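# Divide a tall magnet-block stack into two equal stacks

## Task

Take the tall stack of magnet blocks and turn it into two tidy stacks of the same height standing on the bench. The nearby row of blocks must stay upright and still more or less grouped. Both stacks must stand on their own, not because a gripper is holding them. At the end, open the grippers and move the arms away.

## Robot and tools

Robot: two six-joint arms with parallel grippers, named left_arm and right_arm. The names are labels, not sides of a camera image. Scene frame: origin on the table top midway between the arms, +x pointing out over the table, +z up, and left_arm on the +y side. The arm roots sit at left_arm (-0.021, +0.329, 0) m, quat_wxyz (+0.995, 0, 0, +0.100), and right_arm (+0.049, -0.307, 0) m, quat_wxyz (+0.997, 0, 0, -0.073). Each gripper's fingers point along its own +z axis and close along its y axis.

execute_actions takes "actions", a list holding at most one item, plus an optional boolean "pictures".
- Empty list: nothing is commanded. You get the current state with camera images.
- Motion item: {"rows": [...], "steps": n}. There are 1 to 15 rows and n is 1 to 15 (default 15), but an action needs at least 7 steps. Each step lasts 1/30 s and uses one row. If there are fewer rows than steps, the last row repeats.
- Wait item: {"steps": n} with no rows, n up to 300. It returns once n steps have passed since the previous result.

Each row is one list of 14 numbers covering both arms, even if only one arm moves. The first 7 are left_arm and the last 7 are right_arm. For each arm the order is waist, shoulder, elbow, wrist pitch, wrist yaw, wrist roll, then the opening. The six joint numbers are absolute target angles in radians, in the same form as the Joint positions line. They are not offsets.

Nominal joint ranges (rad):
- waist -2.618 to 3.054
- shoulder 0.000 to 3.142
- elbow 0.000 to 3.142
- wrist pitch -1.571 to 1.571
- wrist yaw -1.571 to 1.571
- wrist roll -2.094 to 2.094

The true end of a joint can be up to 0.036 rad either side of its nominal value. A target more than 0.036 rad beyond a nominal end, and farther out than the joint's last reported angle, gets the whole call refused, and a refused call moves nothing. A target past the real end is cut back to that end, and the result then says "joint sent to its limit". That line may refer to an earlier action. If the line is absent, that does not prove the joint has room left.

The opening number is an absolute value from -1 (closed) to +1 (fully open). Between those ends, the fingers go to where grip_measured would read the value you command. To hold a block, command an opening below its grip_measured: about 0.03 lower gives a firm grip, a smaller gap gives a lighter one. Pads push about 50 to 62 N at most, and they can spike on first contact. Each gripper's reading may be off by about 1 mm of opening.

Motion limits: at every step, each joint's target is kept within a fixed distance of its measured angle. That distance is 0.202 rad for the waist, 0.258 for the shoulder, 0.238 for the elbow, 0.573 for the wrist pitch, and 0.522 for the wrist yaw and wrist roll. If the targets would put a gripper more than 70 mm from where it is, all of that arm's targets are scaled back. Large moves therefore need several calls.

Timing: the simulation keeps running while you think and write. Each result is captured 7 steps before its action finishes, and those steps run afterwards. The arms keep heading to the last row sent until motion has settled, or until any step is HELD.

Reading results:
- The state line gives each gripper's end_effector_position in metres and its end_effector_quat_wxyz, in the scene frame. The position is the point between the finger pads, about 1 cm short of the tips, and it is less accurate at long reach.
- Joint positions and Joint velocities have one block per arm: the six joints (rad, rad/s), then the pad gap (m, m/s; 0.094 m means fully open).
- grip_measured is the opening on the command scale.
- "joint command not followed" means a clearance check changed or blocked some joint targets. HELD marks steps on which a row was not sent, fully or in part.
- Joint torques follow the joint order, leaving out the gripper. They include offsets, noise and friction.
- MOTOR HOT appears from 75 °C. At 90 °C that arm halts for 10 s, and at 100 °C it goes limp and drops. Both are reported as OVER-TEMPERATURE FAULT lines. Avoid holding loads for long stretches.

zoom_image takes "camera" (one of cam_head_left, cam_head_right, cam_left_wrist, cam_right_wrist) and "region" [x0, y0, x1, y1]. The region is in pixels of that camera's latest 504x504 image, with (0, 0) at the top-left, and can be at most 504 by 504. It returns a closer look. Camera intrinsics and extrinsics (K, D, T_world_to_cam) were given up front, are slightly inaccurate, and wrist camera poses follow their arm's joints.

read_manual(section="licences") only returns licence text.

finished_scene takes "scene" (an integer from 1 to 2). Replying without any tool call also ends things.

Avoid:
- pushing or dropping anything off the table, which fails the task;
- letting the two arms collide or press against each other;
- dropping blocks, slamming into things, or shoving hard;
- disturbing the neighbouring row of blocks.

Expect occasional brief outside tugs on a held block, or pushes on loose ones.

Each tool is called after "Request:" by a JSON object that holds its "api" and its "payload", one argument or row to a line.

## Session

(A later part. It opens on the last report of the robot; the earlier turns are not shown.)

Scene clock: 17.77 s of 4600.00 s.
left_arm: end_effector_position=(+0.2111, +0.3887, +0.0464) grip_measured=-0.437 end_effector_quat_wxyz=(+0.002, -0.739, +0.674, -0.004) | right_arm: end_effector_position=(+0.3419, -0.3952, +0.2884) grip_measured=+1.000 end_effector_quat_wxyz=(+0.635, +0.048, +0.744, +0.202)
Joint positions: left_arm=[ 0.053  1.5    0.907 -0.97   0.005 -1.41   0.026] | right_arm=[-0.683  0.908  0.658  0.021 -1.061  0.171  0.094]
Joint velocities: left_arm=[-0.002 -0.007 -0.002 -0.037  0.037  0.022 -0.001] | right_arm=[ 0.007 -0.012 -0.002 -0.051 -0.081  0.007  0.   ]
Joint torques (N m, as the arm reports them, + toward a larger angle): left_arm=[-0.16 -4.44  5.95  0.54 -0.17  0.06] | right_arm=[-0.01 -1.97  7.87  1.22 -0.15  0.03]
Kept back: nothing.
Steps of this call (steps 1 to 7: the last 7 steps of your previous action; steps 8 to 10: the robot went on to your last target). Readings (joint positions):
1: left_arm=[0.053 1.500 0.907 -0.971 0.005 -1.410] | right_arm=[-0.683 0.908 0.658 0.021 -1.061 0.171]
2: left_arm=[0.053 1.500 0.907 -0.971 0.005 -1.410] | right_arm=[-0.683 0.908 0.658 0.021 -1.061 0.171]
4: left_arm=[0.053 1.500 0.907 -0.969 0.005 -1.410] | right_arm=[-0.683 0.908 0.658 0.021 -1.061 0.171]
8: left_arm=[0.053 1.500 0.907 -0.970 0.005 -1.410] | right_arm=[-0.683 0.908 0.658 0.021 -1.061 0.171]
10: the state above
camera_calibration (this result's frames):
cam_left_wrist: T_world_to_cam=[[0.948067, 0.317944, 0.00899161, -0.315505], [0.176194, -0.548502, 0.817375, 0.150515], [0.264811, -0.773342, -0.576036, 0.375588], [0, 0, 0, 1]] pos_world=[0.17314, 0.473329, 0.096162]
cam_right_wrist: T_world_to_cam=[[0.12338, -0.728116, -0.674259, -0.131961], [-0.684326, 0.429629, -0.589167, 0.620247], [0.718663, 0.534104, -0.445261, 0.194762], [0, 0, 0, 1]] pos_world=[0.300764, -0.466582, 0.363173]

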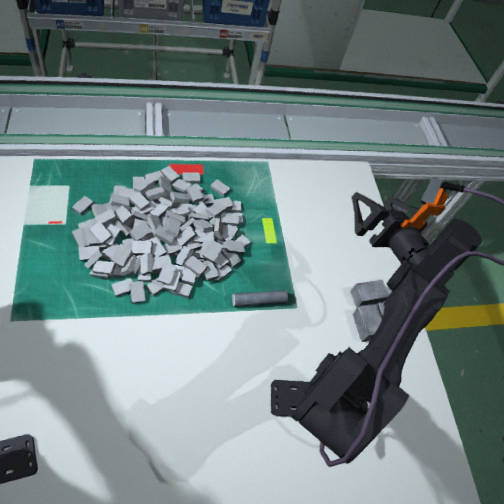

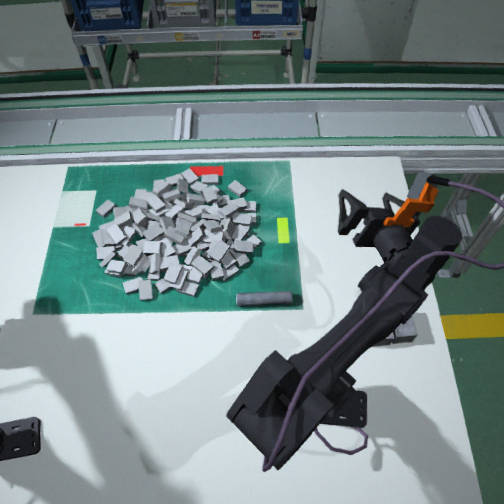

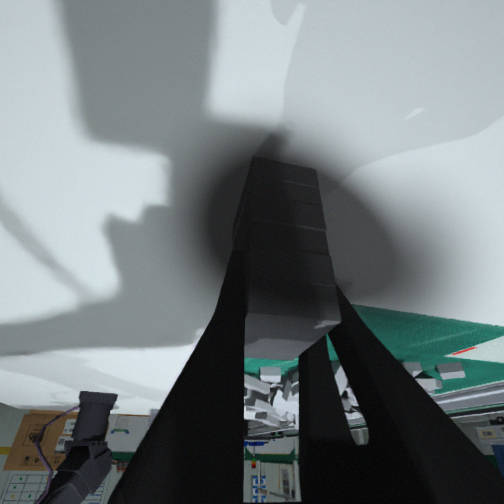

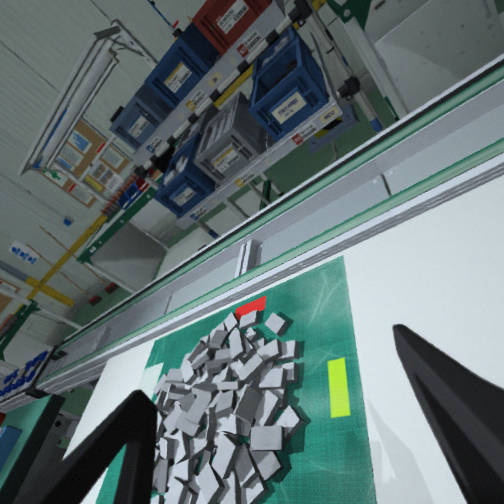

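Request:
{"api": "execute_actions", "payload": {
  "actions": [
    {"rows": [[0.05,1.490,0.920,-0.980,-0.012,-1.405,-0.48,-0.683,0.908,0.658,0.021,-1.061,0.171,1],[0.05,1.479,0.938,-1.000,-0.012,-1.405,-0.48,-0.683,0.908,0.658,0.021,-1.061,0.171,1],[0.05,1.4746,0.943,-1.020,-0.012,-1.405,-0.48,-0.683,0.908,0.658,0.021,-1.061,0.171,1],[0.05,1.4697,0.947,-1.037,-0.012,-1.405,-0.48,-0.683,0.908,0.658,0.021,-1.061,0.171,1],[0.05,1.4641,0.952,-1.052,-0.012,-1.405,-0.48,-0.683,0.908,0.658,0.021,-1.061,0.171,1],[0.05,1.4583,0.9565,-1.066,-0.012,-1.408,-0.48,-0.683,0.908,0.658,0.021,-1.061,0.171,1],[0.046,1.4524,0.961,-1.077,-0.012,-1.415,-0.48,-0.683,0.908,0.658,0.021,-1.061,0.171,1],[0.040,1.4468,0.966,-1.085,-0.012,-1.438,-0.48,-0.683,0.908,0.658,0.021,-1.061,0.171,1],[0.030,1.4419,0.970,-1.090,-0.012,-1.464,-0.48,-0.683,0.908,0.658,0.021,-1.061,0.171,1],[0.015,1.438,0.973,-1.090,-0.012,-1.495,-0.48,-0.683,0.908,0.658,0.021,-1.061,0.171,1],[-0.004,1.4354,0.975,-1.086,-0.012,-1.527,-0.48,-0.683,0.908,0.658,0.021,-1.061,0.171,1],[-0.028,1.4345,0.976,-1.080,-0.012,-1.562,-0.48,-0.683,0.908,0.658,0.021,-1.061,0.171,1],[-0.055,1.4345,0.976,-1.080,-0.012,-1.598,-0.48,-0.683,0.908,0.658,0.021,-1.061,0.171,1],[-0.085,1.4345,0.976,-1.080,-0.012,-1.635,-0.48,-0.683,0.908,0.658,0.021,-1.061,0.171,1],[-0.116,1.4345,0.976,-1.080,-0.012,-1.672,-0.48,-0.683,0.908,0.658,0.021,-1.061,0.171,1]], "steps": 15}
  ],
  "pictures": true
}}

Request:
{"api": "execute_actions", "payload": {
  "actions": [
    {"rows": [[-0.150,1.4345,0.976,-1.080,-0.012,-1.709,-0.48,-0.683,0.908,0.658,0.021,-1.061,0.171,1],[-0.184,1.4345,0.976,-1.080,-0.012,-1.743,-0.48,-0.683,0.908,0.658,0.021,-1.061,0.171,1],[-0.217,1.4345,0.976,-1.080,-0.012,-1.776,-0.48,-0.683,0.908,0.658,0.021,-1.061,0.171,1],[-0.251,1.4345,0.976,-1.080,-0.012,-1.806,-0.48,-0.683,0.908,0.658,0.021,-1.061,0.171,1],[-0.282,1.4345,0.976,-1.080,-0.012,-1.833,-0.48,-0.683,0.908,0.658,0.021,-1.061,0.171,1],[-0.312,1.4345,0.976,-1.080,-0.012,-1.856,-0.48,-0.683,0.908,0.658,0.021,-1.061,0.171,1],[-0.339,1.4345,0.976,-1.080,-0.012,-1.874,-0.48,-0.683,0.908,0.658,0.021,-1.061,0.171,1],[-0.363,1.4345,0.976,-1.080,-0.012,-1.886,-0.48,-0.683,0.908,0.658,0.021,-1.061,0.171,1],[-0.382,1.4345,0.976,-1.080,-0.012,-1.890,-0.48,-0.683,0.908,0.658,0.021,-1.061,0.171,1],[-0.397,1.4345,0.976,-1.080,-0.012,-1.888,-0.48,-0.683,0.908,0.658,0.021,-1.061,0.171,1],[-0.407,1.4345,0.976,-1.080,-0.012,-1.880,-0.48,-0.683,0.908,0.658,0.021,-1.061,0.171,1],[-0.410,1.4345,0.976,-1.080,-0.012,-1.868,-0.48,-0.683,0.908,0.658,0.021,-1.061,0.171,1]], "steps": 12}
  ],
  "pictures": true
}}

Scene clock: 21.60 s of 4600.00 s.
left_arm: end_effector_position=(+0.2041, +0.3869, +0.0517) grip_measured=-0.437 end_effector_quat_wxyz=(-0.009, -0.740, +0.673, +0.003) | right_arm: end_effector_position=(+0.3419, -0.3952, +0.2884) grip_measured=+1.000 end_effector_quat_wxyz=(+0.635, +0.048, +0.744, +0.202)
Joint positions: left_arm=[ 0.053  1.49   0.92  -1.019  0.005 -1.413  0.026] | right_arm=[-0.683  0.908  0.658  0.021 -1.061  0.171  0.094]
Joint velocities: left_arm=[-0.032 -0.159  0.11  -0.286 -0.007 -0.081  0.001] | right_arm=[-0.017 -0.007  0.002  0.022  0.037 -0.066  0.   ]
Joint torques (N m, as the arm reports them, + toward a larger angle): left_arm=[-1.05 -7.02 10.    0.22 -0.18 -0.08] | right_arm=[-0.02 -1.91  7.92  1.23 -0.14  0.03]
Steps of this call (steps 1 to 15: the robot went on to your last target; steps 16 to 90: nothing new was sent; then 0.57 s passed at rest; steps 91 to 98: the first 8 steps of this action). Readings (joint positions):
91: left_arm=[0.053 1.500 0.907 -0.970 0.005 -1.410] | right_arm=[-0.683 0.908 0.658 0.021 -1.061 0.171]
92: left_arm=[0.053 1.500 0.907 -0.970 0.005 -1.410] | right_arm=[-0.683 0.908 0.658 0.021 -1.061 0.171]
94: left_arm=[0.053 1.500 0.909 -0.976 0.005 -1.410] | right_arm=[-0.683 0.908 0.658 0.021 -1.061 0.171]
98: the state above
camera_calibration (this result's frames):
cam_left_wrist: T_world_to_cam=[[0.946858, 0.321168, -0.0176552, -0.307977], [0.199201, -0.542413, 0.816154, 0.139447], [0.252546, -0.776298, -0.577565, 0.382815], [0, 0, 0, 1]] pos_world=[0.167154, 0.471729, 0.101853]
cam_right_wrist: T_world_to_cam=[[0.12338, -0.728116, -0.674259, -0.131961], [-0.684326, 0.429629, -0.589167, 0.620247], [0.718663, 0.534104, -0.445261, 0.194762], [0, 0, 0, 1]] pos_world=[0.300764, -0.466582, 0.363173]

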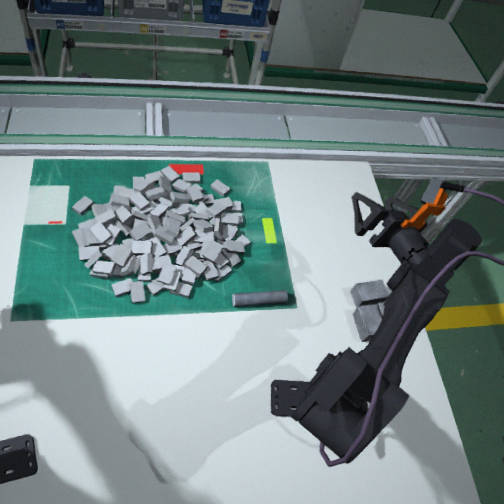

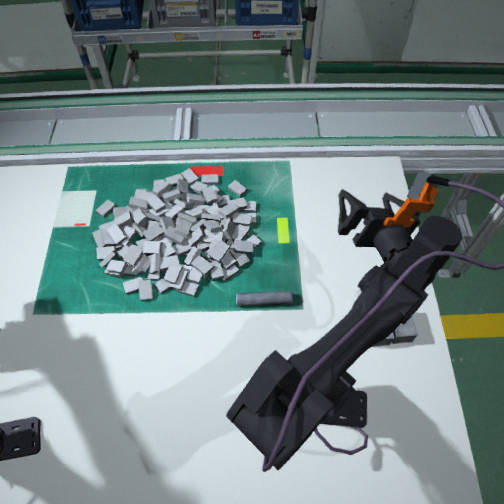

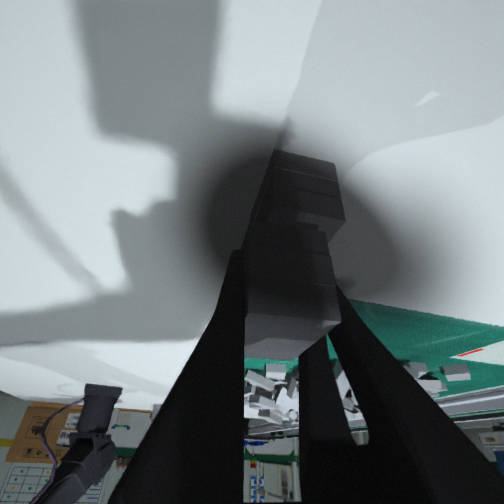

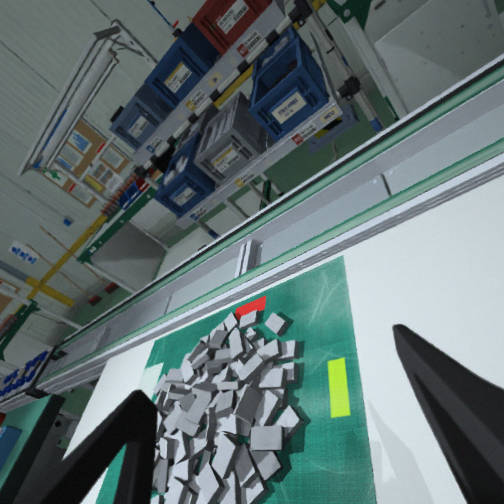

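Scene clock: 22.00 s of 4600.00 s.
left_arm: end_effector_position=(+0.2131, +0.3252, +0.0641) grip_measured=-0.437 end_effector_quat_wxyz=(+0.003, -0.744, +0.668, -0.000) | right_arm: end_effector_position=(+0.3419, -0.3952, +0.2884) grip_measured=+1.000 end_effector_quat_wxyz=(+0.635, +0.048, +0.744, +0.202)
Joint positions: left_arm=[-0.222  1.46   0.945 -1.052 -0.004 -1.701  0.026] | right_arm=[-0.683  0.908  0.658  0.021 -1.061  0.171  0.094]
Joint velocities: left_arm=[-0.984  0.007  0.007  0.007 -0.022 -0.872  0.   ] | right_arm=[-0.007  0.012 -0.002  0.066 -0.051 -0.007  0.   ]
Joint torques (N m, as the arm reports them, + toward a larger angle): left_arm=[-0.15 -6.4   9.46  0.14 -0.08 -0.06] | right_arm=[-0.03 -1.95  7.93  1.23 -0.14  0.03]
Steps of this call (steps 1 to 7: the last 7 steps of your previous action; steps 8 to 12: the first 5 steps of this action). Readings (joint positions):
8: left_arm=[-0.086 1.460 0.945 -1.052 -0.006 -1.578] | right_arm=[-0.683 0.908 0.658 0.021 -1.061 0.171]
9: left_arm=[-0.119 1.460 0.945 -1.052 -0.006 -1.608] | right_arm=[-0.683 0.908 0.658 0.021 -1.061 0.171]
11: left_arm=[-0.188 1.460 0.945 -1.052 -0.005 -1.671] | right_arm=[-0.683 0.908 0.658 0.021 -1.061 0.171]
12: the state above
camera_calibration (this result's frames):
cam_left_wrist: T_world_to_cam=[[0.942747, 0.333453, 0.00609592, -0.301129], [0.189616, -0.550947, 0.812714, 0.0990941], [0.27436, -0.765028, -0.582631, 0.331826], [0, 0, 0, 1]] pos_world=[0.174059, 0.408864, 0.114633]
cam_right_wrist: T_world_to_cam=[[0.12338, -0.728116, -0.674259, -0.131961], [-0.684326, 0.429629, -0.589167, 0.620247], [0.718663, 0.534104, -0.445261, 0.194762], [0, 0, 0, 1]] pos_world=[0.300764, -0.466582, 0.363173]

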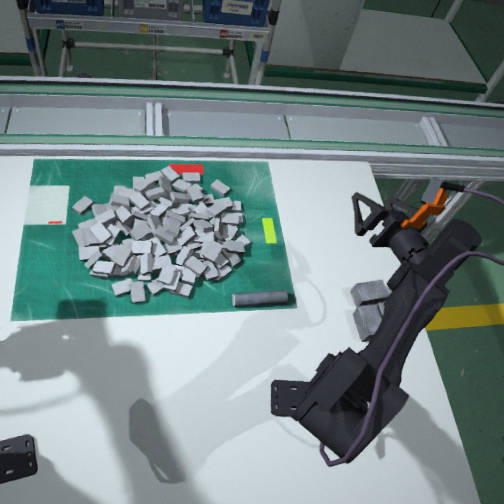

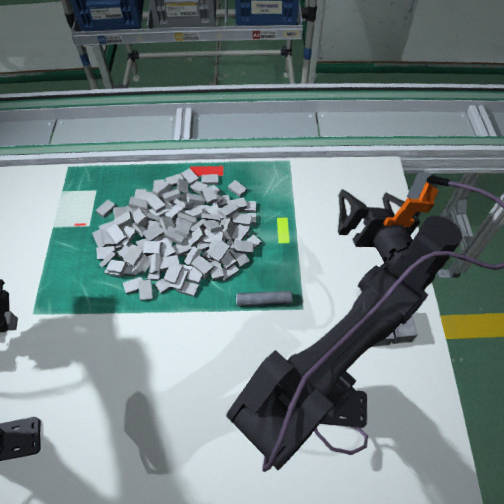

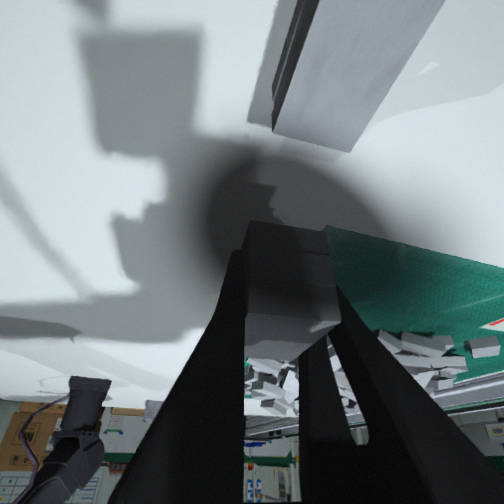

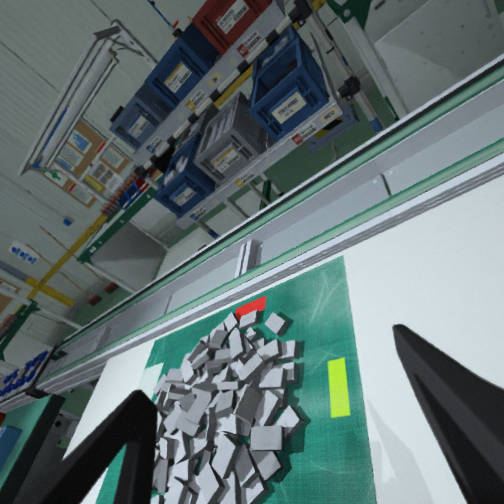

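Request:
{"api": "execute_actions", "payload": {
  "actions": [
    {"rows": [[-0.41,1.448,0.958,-1.060,-0.012,-1.868,-0.48,-0.683,0.908,0.658,0.021,-1.061,0.171,1],[-0.41,1.459,0.938,-1.040,-0.012,-1.868,-0.48,-0.683,0.908,0.658,0.021,-1.061,0.171,1],[-0.41,1.4605,0.932,-1.029,-0.012,-1.868,-0.48,-0.683,0.908,0.658,0.021,-1.061,0.171,1],[-0.41,1.4625,0.9246,-1.014,-0.012,-1.868,-0.48,-0.683,0.908,0.658,0.021,-1.061,0.171,1],[-0.41,1.465,0.916,-0.997,-0.012,-1.868,-0.48,-0.683,0.908,0.658,0.021,-1.061,0.171,1],[-0.41,1.468,0.9064,-0.978,-0.012,-1.868,-0.48,-0.683,0.908,0.658,0.021,-1.061,0.171,1],[-0.41,1.472,0.8955,-0.9575,-0.012,-1.868,-0.48,-0.683,0.908,0.658,0.021,-1.061,0.171,1],[-0.41,1.476,0.8844,-0.936,-0.012,-1.868,-0.48,-0.683,0.908,0.658,0.021,-1.061,0.171,1],[-0.41,1.481,0.8728,-0.914,-0.012,-1.868,-0.48,-0.683,0.908,0.658,0.021,-1.061,0.171,1],[-0.41,1.4866,0.8614,-0.8925,-0.012,-1.868,-0.48,-0.683,0.908,0.658,0.021,-1.061,0.171,1],[-0.41,1.4927,0.8507,-0.872,-0.012,-1.868,-0.48,-0.683,0.908,0.658,0.021,-1.061,0.171,1],[-0.41,1.499,0.8405,-0.853,-0.012,-1.868,-0.48,-0.683,0.908,0.658,0.021,-1.061,0.171,1],[-0.41,1.5052,0.831,-0.8355,-0.012,-1.868,-0.48,-0.683,0.908,0.658,0.021,-1.061,0.171,1]], "steps": 13}
  ]
}}

Request:
{"api": "execute_actions", "payload": {
  "actions": [
    {"rows": [[-0.41,1.5115,0.822,-0.821,-0.012,-1.868,-0.48,-0.683,0.908,0.658,0.021,-1.061,0.171,1],[-0.41,1.5172,0.814,-0.810,-0.012,-1.868,-0.48,-0.683,0.908,0.658,0.021,-1.061,0.171,1],[-0.41,1.5224,0.8073,-0.803,-0.012,-1.868,-0.48,-0.683,0.908,0.658,0.021,-1.061,0.171,1],[-0.41,1.5268,0.8017,-0.800,-0.012,-1.868,-0.48,-0.683,0.908,0.658,0.021,-1.061,0.171,1],[-0.41,1.5303,0.7974,-0.803,-0.012,-1.868,-0.48,-0.683,0.908,0.658,0.021,-1.061,0.171,1],[-0.41,1.5324,0.795,-0.811,-0.012,-1.868,-0.48,-0.683,0.908,0.658,0.021,-1.061,0.171,1],[-0.41,1.5333,0.794,-0.825,-0.012,-1.868,-0.48,-0.683,0.908,0.658,0.021,-1.061,0.171,1]], "steps": 7}
  ]
}}

Request:
{"api": "execute_actions", "payload": {
  "actions": [
    {"steps": 14}
  ],
  "pictures": true
}}

Scene clock: 24.60 s of 4600.00 s.
left_arm: end_effector_position=(+0.2098, +0.2813, +0.0597) grip_measured=-0.437 end_effector_quat_wxyz=(+0.003, -0.737, +0.676, -0.007) | right_arm: end_effector_position=(+0.3419, -0.3952, +0.2884) grip_measured=+1.000 end_effector_quat_wxyz=(+0.635, +0.048, +0.744, +0.202)
Joint positions: left_arm=[-0.405  1.46   0.927 -1.023  0.001 -1.862  0.026] | right_arm=[-0.683  0.908  0.658  0.021 -1.061  0.171  0.094]
Joint velocities: left_arm=[-0.002 -0.012 -0.271  0.242  0.007  0.051 -0.001] | right_arm=[-0.032 -0.012 -0.017  0.007 -0.051  0.007  0.   ]
Joint torques (N m, as the arm reports them, + toward a larger angle): left_arm=[-0.34 -3.74  6.09  0.4  -0.13 -0.06] | right_arm=[-0.01 -1.94  7.86  1.25 -0.15  0.03]
Steps of this call (steps 1 to 7: the last 7 steps of your previous action; steps 8 to 30: the robot went on to your last target; steps 31 to 72: nothing new was sent; steps 73 to 78: the first 6 steps of this action). Readings (joint positions):
73: left_arm=[-0.405 1.460 0.945 -1.053 0.001 -1.862] | right_arm=[-0.683 0.908 0.658 0.021 -1.061 0.171]
74: left_arm=[-0.405 1.460 0.945 -1.052 0.001 -1.862] | right_arm=[-0.683 0.908 0.658 0.021 -1.061 0.171]
76: left_arm=[-0.405 1.460 0.940 -1.042 0.001 -1.862] | right_arm=[-0.683 0.908 0.658 0.021 -1.061 0.171]
78: the state above

Scene clock: 24.83 s of 4600.00 s.
left_arm: end_effector_position=(+0.2093, +0.2814, +0.0344) grip_measured=-0.437 end_effector_quat_wxyz=(+0.003, -0.737, +0.676, -0.007) | right_arm: end_effector_position=(+0.3419, -0.3952, +0.2884) grip_measured=+1.000 end_effector_quat_wxyz=(+0.635, +0.048, +0.744, +0.202)
Joint positions: left_arm=[-0.405  1.494  0.851 -0.912  0.001 -1.862  0.026] | right_arm=[-0.683  0.908  0.658  0.021 -1.061  0.171  0.094]
Joint velocities: left_arm=[ 0.012  0.212 -0.32   0.476 -0.007 -0.095  0.001] | right_arm=[-0.022 -0.002  0.002  0.007  0.007  0.007  0.   ]
Joint torques (N m, as the arm reports them, + toward a larger angle): left_arm=[-0.39 -4.49  6.35  0.47 -0.14 -0.06] | right_arm=[-0.01 -1.96  7.89  1.23 -0.14  0.03]
Kept back: the last 7 steps of this action.
Steps of this call (steps 1 to 7: the last 7 steps of your previous action). Readings (joint positions):
1: left_arm=[-0.405 1.461 0.918 -1.010 0.001 -1.862] | right_arm=[-0.683 0.908 0.658 0.021 -1.061 0.171]
2: left_arm=[-0.405 1.464 0.908 -0.997 0.001 -1.862] | right_arm=[-0.683 0.908 0.658 0.021 -1.061 0.171]
4: left_arm=[-0.405 1.474 0.886 -0.965 0.001 -1.862] | right_arm=[-0.683 0.908 0.658 0.021 -1.061 0.171]
7: the state above

Scene clock: 25.30 s of 4600.00 s.
left_arm: end_effector_position=(+0.2068, +0.2820, +0.0134) grip_measured=-0.437 end_effector_quat_wxyz=(+0.000, -0.737, +0.676, -0.002) | right_arm: end_effector_position=(+0.3419, -0.3952, +0.2884) grip_measured=+1.000 end_effector_quat_wxyz=(+0.635, +0.048, +0.744, +0.202)
Joint positions: left_arm=[-0.405  1.535  0.796 -0.829  0.001 -1.862  0.026] | right_arm=[-0.683  0.908  0.658  0.021 -1.061  0.171  0.094]
Joint velocities: left_arm=[-0.017 -0.002  0.002 -0.037  0.051 -0.022  0.   ] | right_arm=[ 0.022 -0.012  0.002  0.022 -0.081 -0.139  0.   ]
Joint torques (N m, as the arm reports them, + toward a larger angle): left_arm=[-0.4  -4.78  5.97  0.44 -0.13 -0.05] | right_arm=[-0.03 -1.93  7.85  1.22 -0.15  0.02]
Kept back: nothing.
Steps of this call (steps 1 to 7: the last 7 steps of your previous action; steps 8 to 14: the robot went on to your last target). Readings (joint positions):
1: left_arm=[-0.405 1.501 0.840 -0.895 0.001 -1.862] | right_arm=[-0.683 0.908 0.658 0.021 -1.061 0.171]
2: left_arm=[-0.405 1.508 0.830 -0.879 0.001 -1.862] | right_arm=[-0.683 0.908 0.658 0.021 -1.061 0.171]
4: left_arm=[-0.405 1.521 0.814 -0.852 0.001 -1.862] | right_arm=[-0.683 0.908 0.658 0.021 -1.061 0.171]
8: left_arm=[-0.405 1.535 0.798 -0.832 0.001 -1.862] | right_arm=[-0.683 0.908 0.658 0.021 -1.061 0.171]
14: the state above
camera_calibration (this result's frames):
cam_left_wrist: T_world_to_cam=[[0.949905, 0.312522, 0.00314908, -0.276051], [0.178347, -0.550301, 0.815696, 0.11982], [0.256656, -0.774273, -0.578472, 0.277124], [0, 0, 0, 1]] pos_world=[0.169727, 0.366778, 0.0634412]
cam_right_wrist: T_world_to_cam=[[0.12338, -0.728116, -0.674259, -0.131961], [-0.684326, 0.429629, -0.589167, 0.620247], [0.718663, 0.534104, -0.445261, 0.194762], [0, 0, 0, 1]] pos_world=[0.300764, -0.466582, 0.363173]

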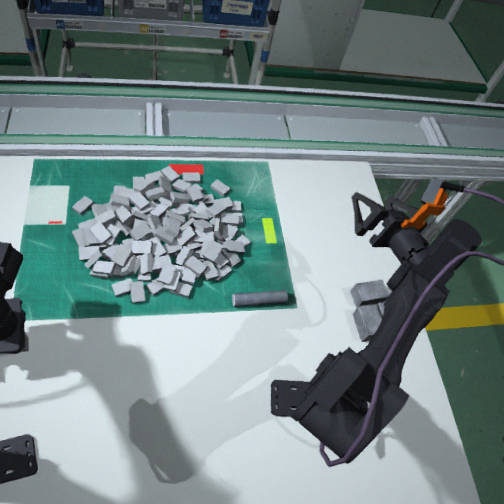

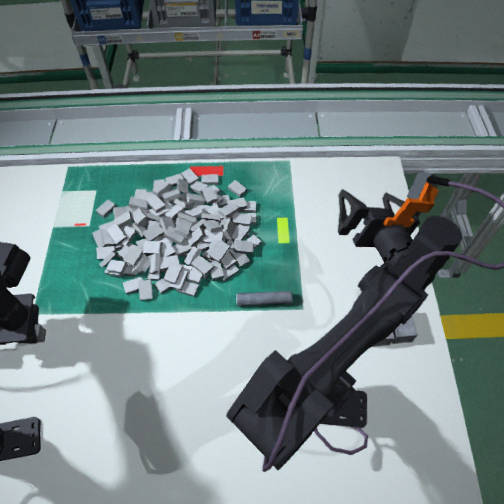

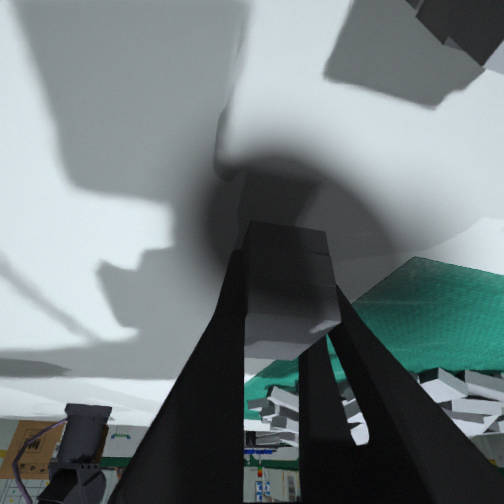

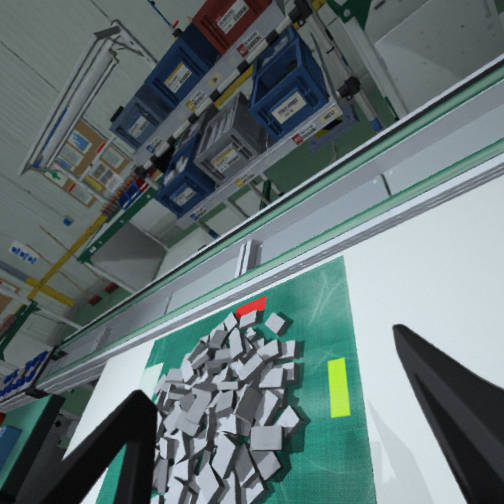

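Request:
{"api": "execute_actions", "payload": {
  "actions": [
    {"rows": [[-0.41,1.5343,0.793,-0.824,-0.012,-1.868,-0.48,-0.683,0.908,0.658,0.021,-1.061,0.171,1],[-0.41,1.5353,0.7918,-0.822,-0.012,-1.868,-0.48,-0.683,0.908,0.658,0.021,-1.061,0.171,1],[-0.41,1.5362,0.7906,-0.820,-0.012,-1.866,-0.48,-0.683,0.908,0.658,0.021,-1.061,0.171,1],[-0.41,1.5368,0.790,-0.819,-0.012,-1.864,-0.48,-0.683,0.908,0.658,0.021,-1.061,0.171,1],[-0.41,1.5368,0.790,-0.819,-0.012,-1.862,-0.48,-0.683,0.908,0.658,0.021,-1.061,0.171,1],[-0.41,1.5368,0.790,-0.819,-0.012,-1.862,-0.46,-0.683,0.908,0.658,0.021,-1.061,0.171,1],[-0.41,1.5368,0.790,-0.819,-0.012,-1.862,-0.44,-0.683,0.908,0.658,0.021,-1.061,0.171,1],[-0.41,1.5368,0.790,-0.819,-0.012,-1.862,-0.42,-0.683,0.908,0.658,0.021,-1.061,0.171,1],[-0.41,1.536,0.792,-0.819,-0.012,-1.862,-0.36,-0.683,0.908,0.658,0.021,-1.061,0.171,1],[-0.41,1.535,0.794,-0.819,-0.012,-1.862,-0.22,-0.683,0.908,0.658,0.021,-1.061,0.171,1],[-0.41,1.535,0.794,-0.819,-0.012,-1.862,-0.02,-0.683,0.908,0.658,0.021,-1.061,0.171,1],[-0.41,1.535,0.794,-0.819,-0.012,-1.850,0.2,-0.683,0.908,0.658,0.021,-1.061,0.171,1],[-0.41,1.535,0.794,-0.819,-0.012,-1.790,0.4,-0.683,0.908,0.658,0.021,-1.061,0.171,1],[-0.412,1.535,0.794,-0.819,-0.012,-1.710,0.4,-0.683,0.908,0.658,0.021,-1.061,0.171,1],[-0.414,1.535,0.794,-0.819,-0.012,-1.620,0.4,-0.683,0.908,0.658,0.021,-1.061,0.171,1]], "steps": 15}
  ]
}}

Request:
{"api": "execute_actions", "payload": {
  "actions": [
    {"rows": [[-0.416,1.535,0.794,-0.819,-0.012,-1.521,0.4,-0.683,0.908,0.658,0.021,-1.061,0.171,1],[-0.417,1.535,0.794,-0.819,-0.012,-1.416,0.4,-0.683,0.908,0.658,0.021,-1.061,0.171,1],[-0.418,1.535,0.794,-0.818,-0.012,-1.305,0.4,-0.683,0.908,0.658,0.021,-1.061,0.171,1],[-0.418,1.535,0.794,-0.817,-0.012,-1.191,0.4,-0.683,0.908,0.658,0.021,-1.061,0.171,1],[-0.418,1.535,0.794,-0.816,-0.012,-1.076,0.4,-0.683,0.908,0.658,0.021,-1.061,0.171,1],[-0.418,1.535,0.794,-0.815,-0.012,-0.961,0.4,-0.683,0.908,0.658,0.021,-1.061,0.171,1],[-0.418,1.535,0.794,-0.814,-0.012,-0.847,0.4,-0.683,0.908,0.658,0.021,-1.061,0.171,1],[-0.418,1.535,0.794,-0.813,-0.012,-0.738,0.4,-0.683,0.908,0.658,0.021,-1.061,0.171,1],[-0.418,1.535,0.794,-0.812,-0.012,-0.634,0.4,-0.683,0.908,0.658,0.021,-1.061,0.171,1],[-0.418,1.535,0.794,-0.812,-0.012,-0.537,0.4,-0.683,0.908,0.658,0.021,-1.061,0.171,1],[-0.418,1.535,0.794,-0.812,-0.012,-0.449,0.4,-0.683,0.908,0.658,0.021,-1.061,0.171,1],[-0.418,1.535,0.794,-0.812,-0.012,-0.372,0.4,-0.683,0.908,0.658,0.021,-1.061,0.171,1],[-0.418,1.535,0.794,-0.812,-0.012,-0.308,0.4,-0.683,0.908,0.658,0.021,-1.061,0.171,1],[-0.418,1.535,0.794,-0.812,-0.012,-0.260,0.4,-0.683,0.908,0.658,0.021,-1.061,0.171,1],[-0.418,1.535,0.794,-0.812,-0.012,-0.228,0.4,-0.683,0.908,0.658,0.021,-1.061,0.171,1]], "steps": 15}
  ]
}}

Request:
{"api": "execute_actions", "payload": {
  "actions": [
    {"rows": [[-0.418,1.535,0.794,-0.812,-0.012,-0.214,0.4,-0.683,0.908,0.658,0.021,-1.061,0.171,1],[-0.418,1.535,0.794,-0.812,-0.012,-0.218,0.4,-0.683,0.908,0.658,0.021,-1.061,0.171,1],[-0.418,1.535,0.794,-0.812,-0.012,-0.245,0.35,-0.683,0.908,0.658,0.021,-1.061,0.171,1],[-0.418,1.535,0.794,-0.812,-0.012,-0.275,0.27,-0.683,0.908,0.658,0.021,-1.061,0.171,1],[-0.418,1.535,0.794,-0.812,-0.012,-0.292,0.18,-0.683,0.908,0.658,0.021,-1.061,0.171,1],[-0.418,1.535,0.794,-0.812,-0.012,-0.292,0.10,-0.683,0.908,0.658,0.021,-1.061,0.171,1],[-0.418,1.535,0.794,-0.812,-0.012,-0.292,0.04,-0.683,0.908,0.658,0.021,-1.061,0.171,1],[-0.418,1.535,0.794,-0.812,-0.012,-0.292,0.0,-0.683,0.908,0.658,0.021,-1.061,0.171,1],[-0.418,1.535,0.794,-0.812,-0.012,-0.292,-0.035,-0.683,0.908,0.658,0.021,-1.061,0.171,1],[-0.418,1.535,0.794,-0.812,-0.012,-0.292,-0.065,-0.683,0.908,0.658,0.021,-1.061,0.171,1],[-0.418,1.535,0.794,-0.812,-0.012,-0.292,-0.09,-0.683,0.908,0.658,0.021,-1.061,0.171,1],[-0.418,1.535,0.794,-0.812,-0.012,-0.292,-0.11,-0.683,0.908,0.658,0.021,-1.061,0.171,1],[-0.418,1.535,0.794,-0.812,-0.012,-0.292,-0.13,-0.683,0.908,0.658,0.021,-1.061,0.171,1],[-0.418,1.535,0.794,-0.812,-0.012,-0.292,-0.145,-0.683,0.908,0.658,0.021,-1.061,0.171,1]], "steps": 14}
  ]
}}

Request:
{"api": "execute_actions", "payload": {
  "actions": [
    {"steps": 9}
  ],
  "pictures": true
}}

Scene clock: 28.50 s of 4600.00 s.
left_arm: end_effector_position=(+0.2082, +0.2817, +0.0134) grip_measured=-0.422 end_effector_quat_wxyz=(+0.002, -0.737, +0.676, -0.004) | right_arm: end_effector_position=(+0.3419, -0.3952, +0.2884) grip_measured=+1.000 end_effector_quat_wxyz=(+0.635, +0.048, +0.744, +0.202)
Joint positions: left_arm=[-0.405  1.535  0.796 -0.823  0.001 -1.862  0.027] | right_arm=[-0.683  0.908  0.658  0.021 -1.061  0.171  0.094]
Joint velocities: left_arm=[-0.002  0.007 -0.002  0.007 -0.022  0.007  0.005] | right_arm=[-0.007  0.007  0.002 -0.007  0.007  0.007  0.   ]
Joint torques (N m, as the arm reports them, + toward a larger angle): left_arm=[-0.37 -4.56  5.44  0.47 -0.16 -0.01] | right_arm=[-0.06 -1.95  7.87  1.25 -0.16  0.02]
Steps of this call (steps 1 to 30: the robot went on to your last target; steps 31 to 88: nothing new was sent; steps 89 to 96: the first 8 steps of this action). Readings (joint positions):
89: left_arm=[-0.405 1.535 0.796 -0.827 0.001 -1.862] | right_arm=[-0.683 0.908 0.658 0.021 -1.061 0.171]
90: left_arm=[-0.405 1.535 0.796 -0.827 0.001 -1.862] | right_arm=[-0.683 0.908 0.658 0.021 -1.061 0.171]
92: left_arm=[-0.405 1.535 0.796 -0.826 0.001 -1.862] | right_arm=[-0.683 0.908 0.658 0.021 -1.061 0.171]
96: the state above

Scene clock: 29.00 s of 4600.00 s.
left_arm: end_effector_position=(+0.2087, +0.2816, +0.0134) grip_measured=+0.397 end_effector_quat_wxyz=(+0.004, -0.459, +0.889, -0.004) | right_arm: end_effector_position=(+0.3419, -0.3952, +0.2884) grip_measured=+1.000 end_effector_quat_wxyz=(+0.635, +0.048, +0.744, +0.202)
Joint positions: left_arm=[-0.405  1.535  0.796 -0.821  0.001 -1.158  0.066] | right_arm=[-0.683  0.908  0.658  0.021 -1.061  0.171  0.094]
Joint velocities: left_arm=[-0.022 -0.002 -0.002 -0.066  0.037  2.718 -0.   ] | right_arm=[-0.012 -0.022 -0.012  0.007 -0.037 -0.007  0.   ]
Joint torques (N m, as the arm reports them, + toward a larger angle): left_arm=[-1.04 -4.63  5.94  0.55 -0.12 -0.03] | right_arm=[-0.04 -1.95  7.86  1.24 -0.14  0.03]
Steps of this call (steps 1 to 7: the last 7 steps of your previous action; steps 8 to 15: the first 8 steps of this action). Readings (joint positions):
8: left_arm=[-0.405 1.535 0.796 -0.821 0.001 -1.741] | right_arm=[-0.683 0.908 0.658 0.021 -1.061 0.171]
9: left_arm=[-0.405 1.535 0.796 -0.821 0.001 -1.681] | right_arm=[-0.683 0.908 0.658 0.021 -1.061 0.171]
11: left_arm=[-0.405 1.535 0.796 -0.821 0.001 -1.532] | right_arm=[-0.683 0.908 0.658 0.021 -1.061 0.171]
15: the state above

Scene clock: 29.47 s of 4600.00 s.
left_arm: end_effector_position=(+0.2088, +0.2815, +0.0134) grip_measured=+0.071 end_effector_quat_wxyz=(+0.005, -0.062, +0.998, -0.002) | right_arm: end_effector_position=(+0.3419, -0.3952, +0.2884) grip_measured=+1.000 end_effector_quat_wxyz=(+0.635, +0.048, +0.744, +0.202)
Joint positions: left_arm=[-0.405  1.535  0.796 -0.821  0.001 -0.329  0.05 ] | right_arm=[-0.683  0.908  0.658  0.021 -1.061  0.171  0.094]
Joint velocities: left_arm=[-0.012 -0.012 -0.002 -0.022  0.051  0.168 -0.058] | right_arm=[-0.002  0.007 -0.002 -0.066  0.007  0.051  0.   ]
Joint torques (N m, as the arm reports them, + toward a larger angle): left_arm=[-1.01 -4.71  5.82  0.58 -0.14  0.04] | right_arm=[-0.04 -1.94  7.86  1.23 -0.14  0.03]
Steps of this call (steps 1 to 7: the last 7 steps of your previous action; steps 8 to 14: the first 7 steps of this action). Readings (joint positions):
8: left_arm=[-0.405 1.535 0.796 -0.821 0.001 -0.464] | right_arm=[-0.683 0.908 0.658 0.021 -1.061 0.171]
9: left_arm=[-0.405 1.535 0.796 -0.821 0.001 -0.415] | right_arm=[-0.683 0.908 0.658 0.021 -1.061 0.171]
11: left_arm=[-0.405 1.535 0.796 -0.821 0.001 -0.359] | right_arm=[-0.683 0.908 0.658 0.021 -1.061 0.171]
14: the state above

Scene clock: 29.77 s of 4600.00 s.
left_arm: end_effector_position=(+0.2087, +0.2808, +0.0134) grip_measured=-0.103 end_effector_quat_wxyz=(+0.006, -0.047, +0.999, -0.002) | right_arm: end_effector_position=(+0.3419, -0.3952, +0.2884) grip_measured=+1.000 end_effector_quat_wxyz=(+0.635, +0.048, +0.744, +0.202)
Joint positions: left_arm=[-0.409  1.535  0.796 -0.82   0.    -0.302  0.042] | right_arm=[-0.683  0.908  0.658  0.021 -1.061  0.171  0.094]
Joint velocities: left_arm=[-0.007 -0.017 -0.002  0.037 -0.007 -0.037  0.   ] | right_arm=[ 0.002 -0.002 -0.017 -0.007  0.051 -0.022  0.   ]
Joint torques (N m, as the arm reports them, + toward a larger angle): left_arm=[-0.84 -4.74  5.93  0.55 -0.14  0.08] | right_arm=[-0.04 -1.97  7.88  1.24 -0.14  0.03]
Kept back: nothing.
Steps of this call (steps 1 to 7: the last 7 steps of your previous action; steps 8 to 9: the robot went on to your last target). Readings (joint positions):
1: left_arm=[-0.405 1.535 0.796 -0.821 0.001 -0.322] | right_arm=[-0.683 0.908 0.658 0.021 -1.061 0.171]
2: left_arm=[-0.405 1.535 0.796 -0.821 0.001 -0.318] | right_arm=[-0.683 0.908 0.658 0.021 -1.061 0.171]
4: left_arm=[-0.407 1.535 0.796 -0.821 0.001 -0.311] | right_arm=[-0.683 0.908 0.658 0.021 -1.061 0.171]
8: left_arm=[-0.409 1.535 0.796 -0.820 0.000 -0.303] | right_arm=[-0.683 0.908 0.658 0.021 -1.061 0.171]
9: the state above
camera_calibration (this result's frames):
cam_left_wrist: T_world_to_cam=[[0.319598, -0.947526, 0.00716383, 0.207851], [-0.55921, -0.182506, 0.808688, 0.169605], [-0.764946, -0.262461, -0.588194, 0.345407], [0, 0, 0, 1]] pos_world=[0.292634, 0.318554, 0.0645204]
cam_right_wrist: T_world_to_cam=[[0.12338, -0.728116, -0.674259, -0.131961], [-0.684326, 0.429629, -0.589167, 0.620247], [0.718663, 0.534104, -0.445261, 0.194762], [0, 0, 0, 1]] pos_world=[0.300764, -0.466582, 0.363173]

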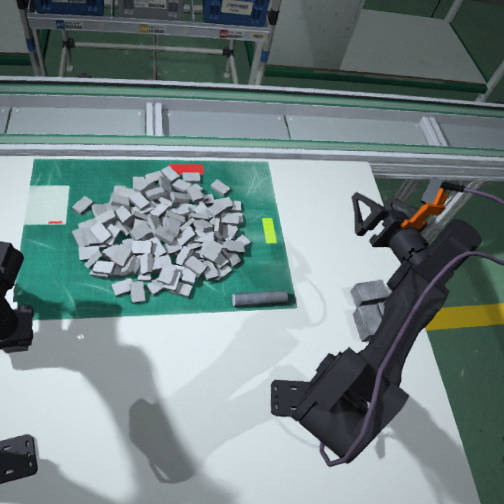

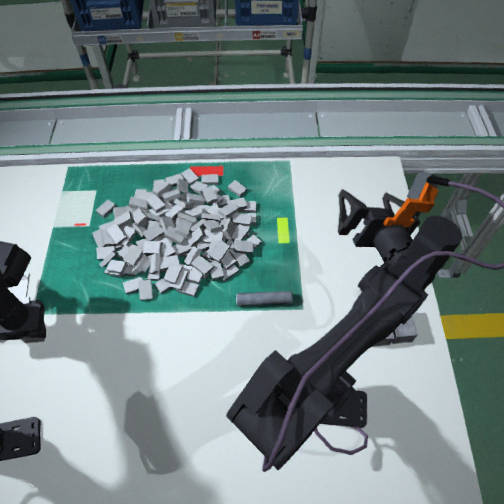

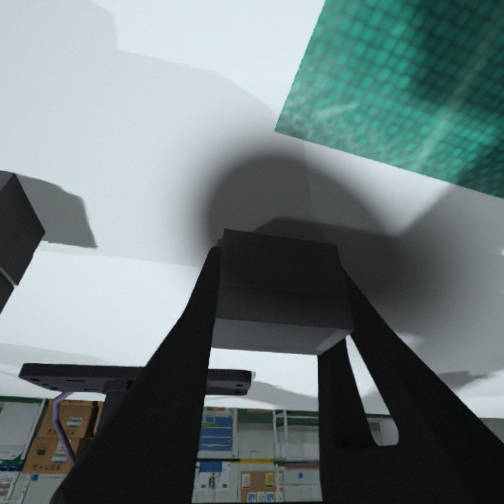

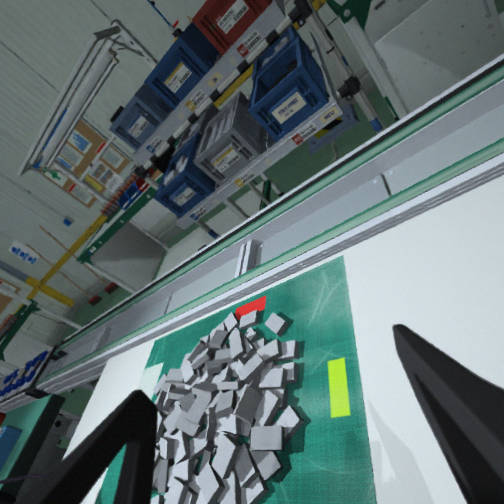

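Request:
{"api": "execute_actions", "payload": {
  "actions": [
    {"rows": [[-0.412,1.535,0.794,-0.812,-0.012,-0.297,-0.115,-0.683,0.908,0.658,0.021,-1.061,0.171,1],[-0.409,1.533,0.798,-0.815,-0.012,-0.297,-0.09,-0.683,0.908,0.658,0.021,-1.061,0.171,1],[-0.409,1.526,0.810,-0.820,-0.012,-0.297,-0.03,-0.683,0.908,0.658,0.021,-1.061,0.171,1],[-0.409,1.5164,0.828,-0.827,-0.012,-0.297,0.08,-0.683,0.908,0.658,0.021,-1.061,0.171,1],[-0.409,1.5148,0.834,-0.839,-0.012,-0.297,0.2,-0.683,0.908,0.658,0.021,-1.061,0.171,1],[-0.409,1.5123,0.843,-0.857,-0.012,-0.297,0.3,-0.683,0.908,0.658,0.021,-1.061,0.171,1],[-0.409,1.5091,0.854,-0.879,-0.012,-0.297,0.3,-0.683,0.908,0.658,0.021,-1.061,0.171,1],[-0.409,1.5053,0.867,-0.904,-0.012,-0.297,0.3,-0.683,0.908,0.658,0.021,-1.061,0.171,1],[-0.409,1.5013,0.882,-0.930,-0.012,-0.297,0.3,-0.683,0.908,0.658,0.021,-1.061,0.171,1],[-0.409,1.497,0.897,-0.957,-0.012,-0.297,0.3,-0.683,0.908,0.658,0.021,-1.061,0.171,1],[-0.409,1.4927,0.912,-0.982,-0.012,-0.297,0.3,-0.683,0.908,0.658,0.021,-1.061,0.171,1],[-0.407,1.4887,0.927,-1.004,-0.012,-0.297,0.3,-0.683,0.908,0.658,0.021,-1.061,0.171,1],[-0.405,1.4849,0.940,-1.022,-0.012,-0.297,0.3,-0.683,0.908,0.658,0.021,-1.061,0.171,1],[-0.403,1.4817,0.951,-1.034,-0.012,-0.293,0.3,-0.683,0.908,0.658,0.021,-1.061,0.171,1],[-0.399,1.4792,0.960,-1.0375,-0.012,-0.270,0.3,-0.683,0.908,0.658,0.021,-1.061,0.171,1]], "steps": 15}
  ]
}}

Request:
{"api": "execute_actions", "payload": {
  "actions": [
    {"rows": [[-0.389,1.4776,0.966,-1.034,-0.012,-0.242,0.3,-0.683,0.908,0.658,0.021,-1.061,0.171,1],[-0.375,1.477,0.968,-1.024,-0.012,-0.210,0.3,-0.683,0.908,0.658,0.021,-1.061,0.171,1],[-0.355,1.477,0.968,-1.018,-0.012,-0.176,0.3,-0.683,0.908,0.658,0.021,-1.061,0.171,1],[-0.332,1.477,0.968,-1.018,-0.012,-0.140,0.3,-0.683,0.908,0.658,0.021,-1.061,0.171,1],[-0.305,1.477,0.968,-1.018,-0.012,-0.103,0.3,-0.683,0.908,0.658,0.021,-1.061,0.171,1],[-0.275,1.477,0.968,-1.018,-0.012,-0.066,0.3,-0.683,0.908,0.658,0.021,-1.061,0.171,1],[-0.244,1.477,0.968,-1.018,-0.012,-0.029,0.3,-0.683,0.908,0.658,0.021,-1.061,0.171,1],[-0.211,1.477,0.968,-1.018,-0.012,0.008,0.3,-0.683,0.908,0.658,0.021,-1.061,0.171,1],[-0.1775,1.477,0.968,-1.018,-0.012,0.0425,0.3,-0.683,0.908,0.658,0.021,-1.061,0.171,1],[-0.144,1.477,0.968,-1.018,-0.012,0.075,0.3,-0.683,0.908,0.658,0.021,-1.061,0.171,1],[-0.111,1.477,0.968,-1.018,-0.012,0.105,0.3,-0.683,0.908,0.658,0.021,-1.061,0.171,1],[-0.0795,1.477,0.968,-1.018,-0.012,0.131,0.3,-0.683,0.908,0.658,0.021,-1.061,0.171,1]], "steps": 12}
  ]
}}

Request:
{"api": "execute_actions", "payload": {
  "actions": [
    {"rows": [[-0.050,1.477,0.968,-1.018,-0.012,0.152,0.3,-0.683,0.908,0.658,0.021,-1.061,0.171,1],[-0.023,1.477,0.968,-1.018,-0.012,0.169,0.3,-0.683,0.908,0.658,0.021,-1.061,0.171,1],[0.000,1.477,0.968,-1.018,-0.012,0.180,0.3,-0.683,0.908,0.658,0.021,-1.061,0.171,1],[0.020,1.477,0.968,-1.018,-0.012,0.185,0.3,-0.683,0.908,0.658,0.021,-1.061,0.171,1],[0.034,1.477,0.968,-1.018,-0.012,0.183,0.3,-0.683,0.908,0.658,0.021,-1.061,0.171,1],[0.044,1.477,0.968,-1.018,-0.012,0.173,0.3,-0.683,0.908,0.658,0.021,-1.061,0.171,1],[0.047,1.477,0.968,-1.018,-0.012,0.155,0.3,-0.683,0.908,0.658,0.021,-1.061,0.171,1]], "steps": 7}
  ]
}}

Request:
{"api": "execute_actions", "payload": {
  "actions": [
    {"steps": 13}
  ],
  "pictures": true
}}

Scene clock: 32.93 s of 4600.00 s.
left_arm: end_effector_position=(+0.2090, +0.2807, +0.0180) grip_measured=+0.295 end_effector_quat_wxyz=(+0.001, -0.045, +0.999, -0.001) | right_arm: end_effector_position=(+0.3419, -0.3952, +0.2884) grip_measured=+1.000 end_effector_quat_wxyz=(+0.635, +0.048, +0.744, +0.202)
Joint positions: left_arm=[-0.409  1.535  0.817 -0.85   0.    -0.299  0.061] | right_arm=[-0.683  0.908  0.658  0.021 -1.061  0.171  0.094]
Joint velocities: left_arm=[-0.017 -0.007  0.295 -0.359  0.051 -0.022  0.005] | right_arm=[-0.027 -0.007 -0.002 -0.022  0.037 -0.081  0.   ]
Joint torques (N m, as the arm reports them, + toward a larger angle): left_arm=[ 0.05 -6.94  9.01  0.48 -0.12  0.03] | right_arm=[-0.05 -1.91  7.93  1.24 -0.14  0.02]
Steps of this call (steps 1 to 30: the robot went on to your last target; steps 31 to 87: nothing new was sent; steps 88 to 95: the first 8 steps of this action). Readings (joint positions):
88: left_arm=[-0.409 1.535 0.796 -0.820 0.000 -0.299] | right_arm=[-0.683 0.908 0.658 0.021 -1.061 0.171]
89: left_arm=[-0.409 1.535 0.796 -0.820 0.000 -0.299] | right_arm=[-0.683 0.908 0.658 0.021 -1.061 0.171]
91: left_arm=[-0.409 1.535 0.796 -0.820 0.000 -0.299] | right_arm=[-0.683 0.908 0.658 0.021 -1.061 0.171]
95: the state above

Scene clock: 33.33 s of 4600.00 s.
left_arm: end_effector_position=(+0.2233, +0.2902, +0.0568) grip_measured=+0.297 end_effector_quat_wxyz=(+0.015, -0.026, +1.000, -0.003) | right_arm: end_effector_position=(+0.3419, -0.3952, +0.2884) grip_measured=+1.000 end_effector_quat_wxyz=(+0.635, +0.048, +0.744, +0.202)
Joint positions: left_arm=[-0.359  1.495  0.945 -0.991  0.001 -0.21   0.061] | right_arm=[-0.683  0.908  0.658  0.021 -1.061  0.171  0.094]
Joint velocities: left_arm=[ 0.632  0.007  0.002 -0.081 -0.081  0.696 -0.   ] | right_arm=[-0.012  0.002 -0.002  0.081  0.007  0.007  0.   ]
Joint torques (N m, as the arm reports them, + toward a larger angle): left_arm=[ 1.34 -5.98  8.67  0.26 -0.14  0.01] | right_arm=[-0.1  -1.91  7.87  1.23 -0.15  0.02]
Steps of this call (steps 1 to 7: the last 7 steps of your previous action; steps 8 to 12: the first 5 steps of this action). Readings (joint positions):
8: left_arm=[-0.407 1.503 0.928 -0.978 0.000 -0.287] | right_arm=[-0.683 0.908 0.658 0.021 -1.061 0.171]
9: left_arm=[-0.403 1.499 0.936 -0.985 0.000 -0.273] | right_arm=[-0.683 0.908 0.658 0.021 -1.061 0.171]
11: left_arm=[-0.379 1.495 0.944 -0.990 0.001 -0.235] | right_arm=[-0.683 0.908 0.658 0.021 -1.061 0.171]
12: the state above

Scene clock: 33.57 s of 4600.00 s.
left_arm: end_effector_position=(+0.2230, +0.3448, +0.0567) grip_measured=+0.297 end_effector_quat_wxyz=(+0.010, -0.030, +0.999, +0.002) | right_arm: end_effector_position=(+0.3419, -0.3952, +0.2884) grip_measured=+1.000 end_effector_quat_wxyz=(+0.635, +0.048, +0.744, +0.202)
Joint positions: left_arm=[-0.14   1.495  0.945 -1.002 -0.003 -0.     0.061] | right_arm=[-0.683  0.908  0.658  0.021 -1.061  0.171  0.094]
Joint velocities: left_arm=[ 0.93  -0.002 -0.012 -0.022 -0.007  0.842  0.001] | right_arm=[-0.002 -0.002  0.007  0.007  0.007  0.037  0.   ]
Joint torques (N m, as the arm reports them, + toward a larger angle): left_arm=[ 0.21 -5.92  8.67  0.34 -0.05  0.03] | right_arm=[-0.04 -1.93  7.84  1.22 -0.15  0.04]
Kept back: the last 7 steps of this action.
Steps of this call (steps 1 to 7: the last 7 steps of your previous action). Readings (joint positions):
1: left_arm=[-0.334 1.495 0.945 -0.993 0.001 -0.184] | right_arm=[-0.683 0.908 0.658 0.021 -1.061 0.171]
2: left_arm=[-0.306 1.495 0.945 -0.996 0.001 -0.155] | right_arm=[-0.683 0.908 0.658 0.021 -1.061 0.171]
4: left_arm=[-0.241 1.495 0.945 -1.000 -0.001 -0.093] | right_arm=[-0.683 0.908 0.658 0.021 -1.061 0.171]
7: the state above

Scene clock: 34.00 s of 4600.00 s.
left_arm: end_effector_position=(+0.2139, +0.3895, +0.0567) grip_measured=+0.297 end_effector_quat_wxyz=(+0.005, -0.049, +0.999, +0.006) | right_arm: end_effector_position=(+0.3419, -0.3952, +0.2884) grip_measured=+1.000 end_effector_quat_wxyz=(+0.635, +0.048, +0.744, +0.202)
Joint positions: left_arm=[ 0.042  1.495  0.945 -1.01  -0.01   0.144  0.061] | right_arm=[-0.683  0.908  0.658  0.021 -1.061  0.171  0.094]
Joint velocities: left_arm=[-0.022 -0.012  0.012 -0.051 -0.051  0.037  0.   ] | right_arm=[-0.012 -0.017 -0.012 -0.007 -0.022  0.037  0.   ]
Joint torques (N m, as the arm reports them, + toward a larger angle): left_arm=[ 0.46 -5.92  8.66  0.37 -0.01  0.07] | right_arm=[ 0.   -1.96  7.89  1.22 -0.12  0.03]
Kept back: nothing.
Steps of this call (steps 1 to 7: the last 7 steps of your previous action; steps 8 to 13: the robot went on to your last target). Readings (joint positions):
1: left_arm=[-0.107 1.495 0.945 -1.003 -0.004 0.028] | right_arm=[-0.683 0.908 0.658 0.021 -1.061 0.171]
2: left_arm=[-0.076 1.495 0.945 -1.003 -0.005 0.055] | right_arm=[-0.683 0.908 0.658 0.021 -1.061 0.171]
4: left_arm=[-0.021 1.495 0.945 -1.005 -0.006 0.098] | right_arm=[-0.683 0.908 0.658 0.021 -1.061 0.171]
8: left_arm=[0.039 1.495 0.945 -1.008 -0.010 0.133] | right_arm=[-0.683 0.908 0.658 0.021 -1.061 0.171]
13: the state above
camera_calibration (this result's frames):
cam_left_wrist: T_world_to_cam=[[0.324067, -0.945998, -0.00825891, 0.30817], [-0.55637, -0.19764, 0.807088, 0.162663], [-0.765136, -0.256956, -0.590374, 0.401363], [0, 0, 0, 1]] pos_world=[0.29773, 0.42681, 0.108216]
cam_right_wrist: T_world_to_cam=[[0.12338, -0.728116, -0.674259, -0.131961], [-0.684326, 0.429629, -0.589167, 0.620247], [0.718663, 0.534104, -0.445261, 0.194762], [0, 0, 0, 1]] pos_world=[0.300764, -0.466582, 0.363173]

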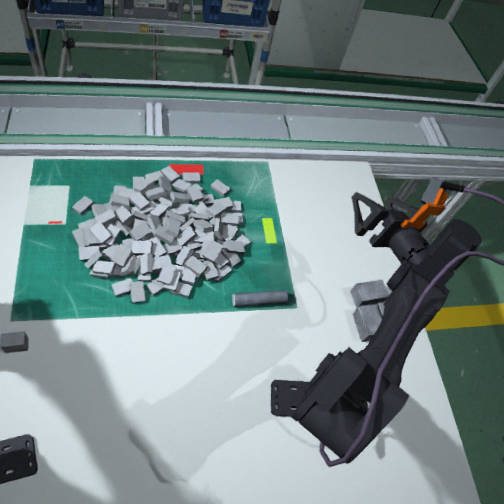

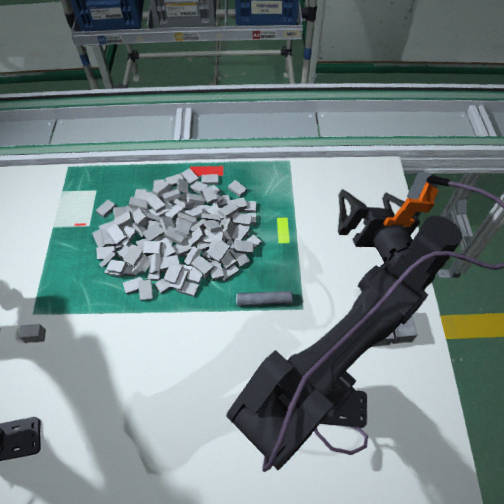

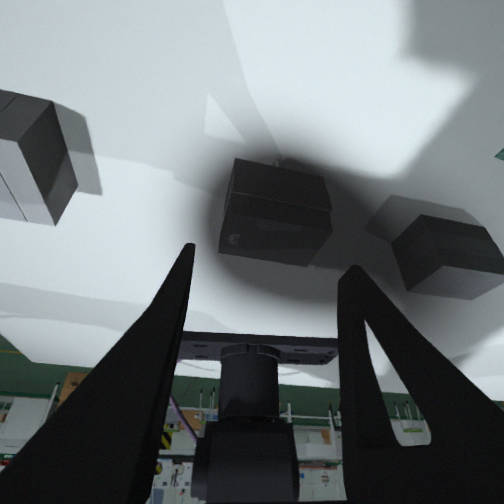

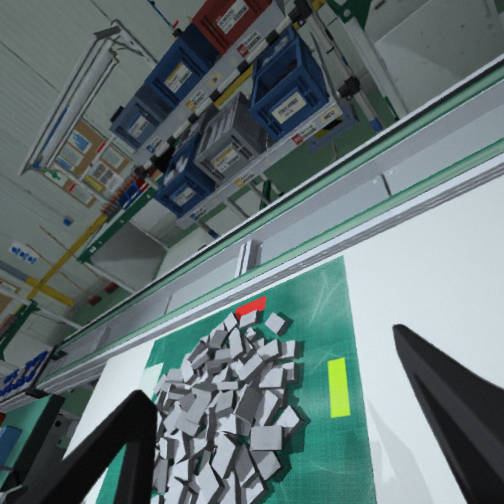

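Request:
{"api": "zoom_image", "payload": {
  "camera": "cam_left_wrist",
  "region": [170, 140, 380, 300]
}}

Request:
{"api": "zoom_image", "payload": {
  "camera": "cam_left_wrist",
  "region": [374, 180, 504, 310]
}}

Region (170, 140, 380, 300) of cam_left_wrist's 504x504 image, scaled by 2.400, with more detail than that image has; it fills the top 384 rows of this view, and the rest is white.

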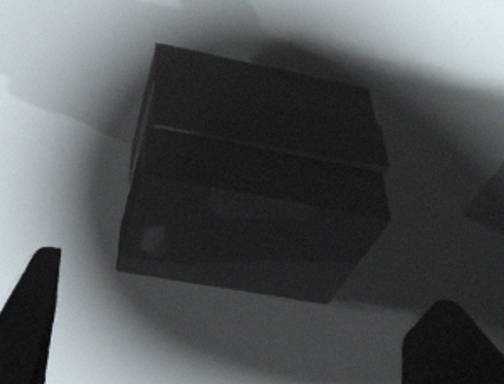

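Region (374, 180, 504, 310) of cam_left_wrist's 504x504 image, scaled by 3.877, with more detail than that image has.

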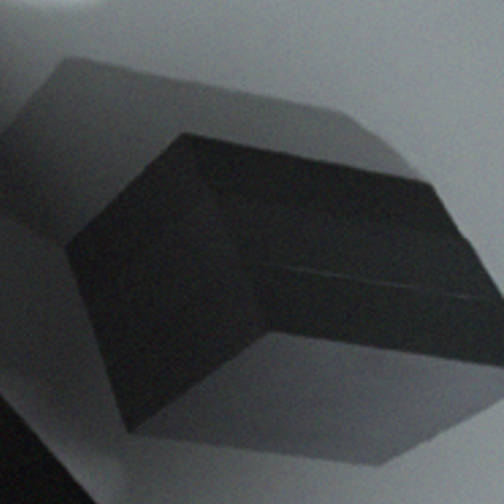

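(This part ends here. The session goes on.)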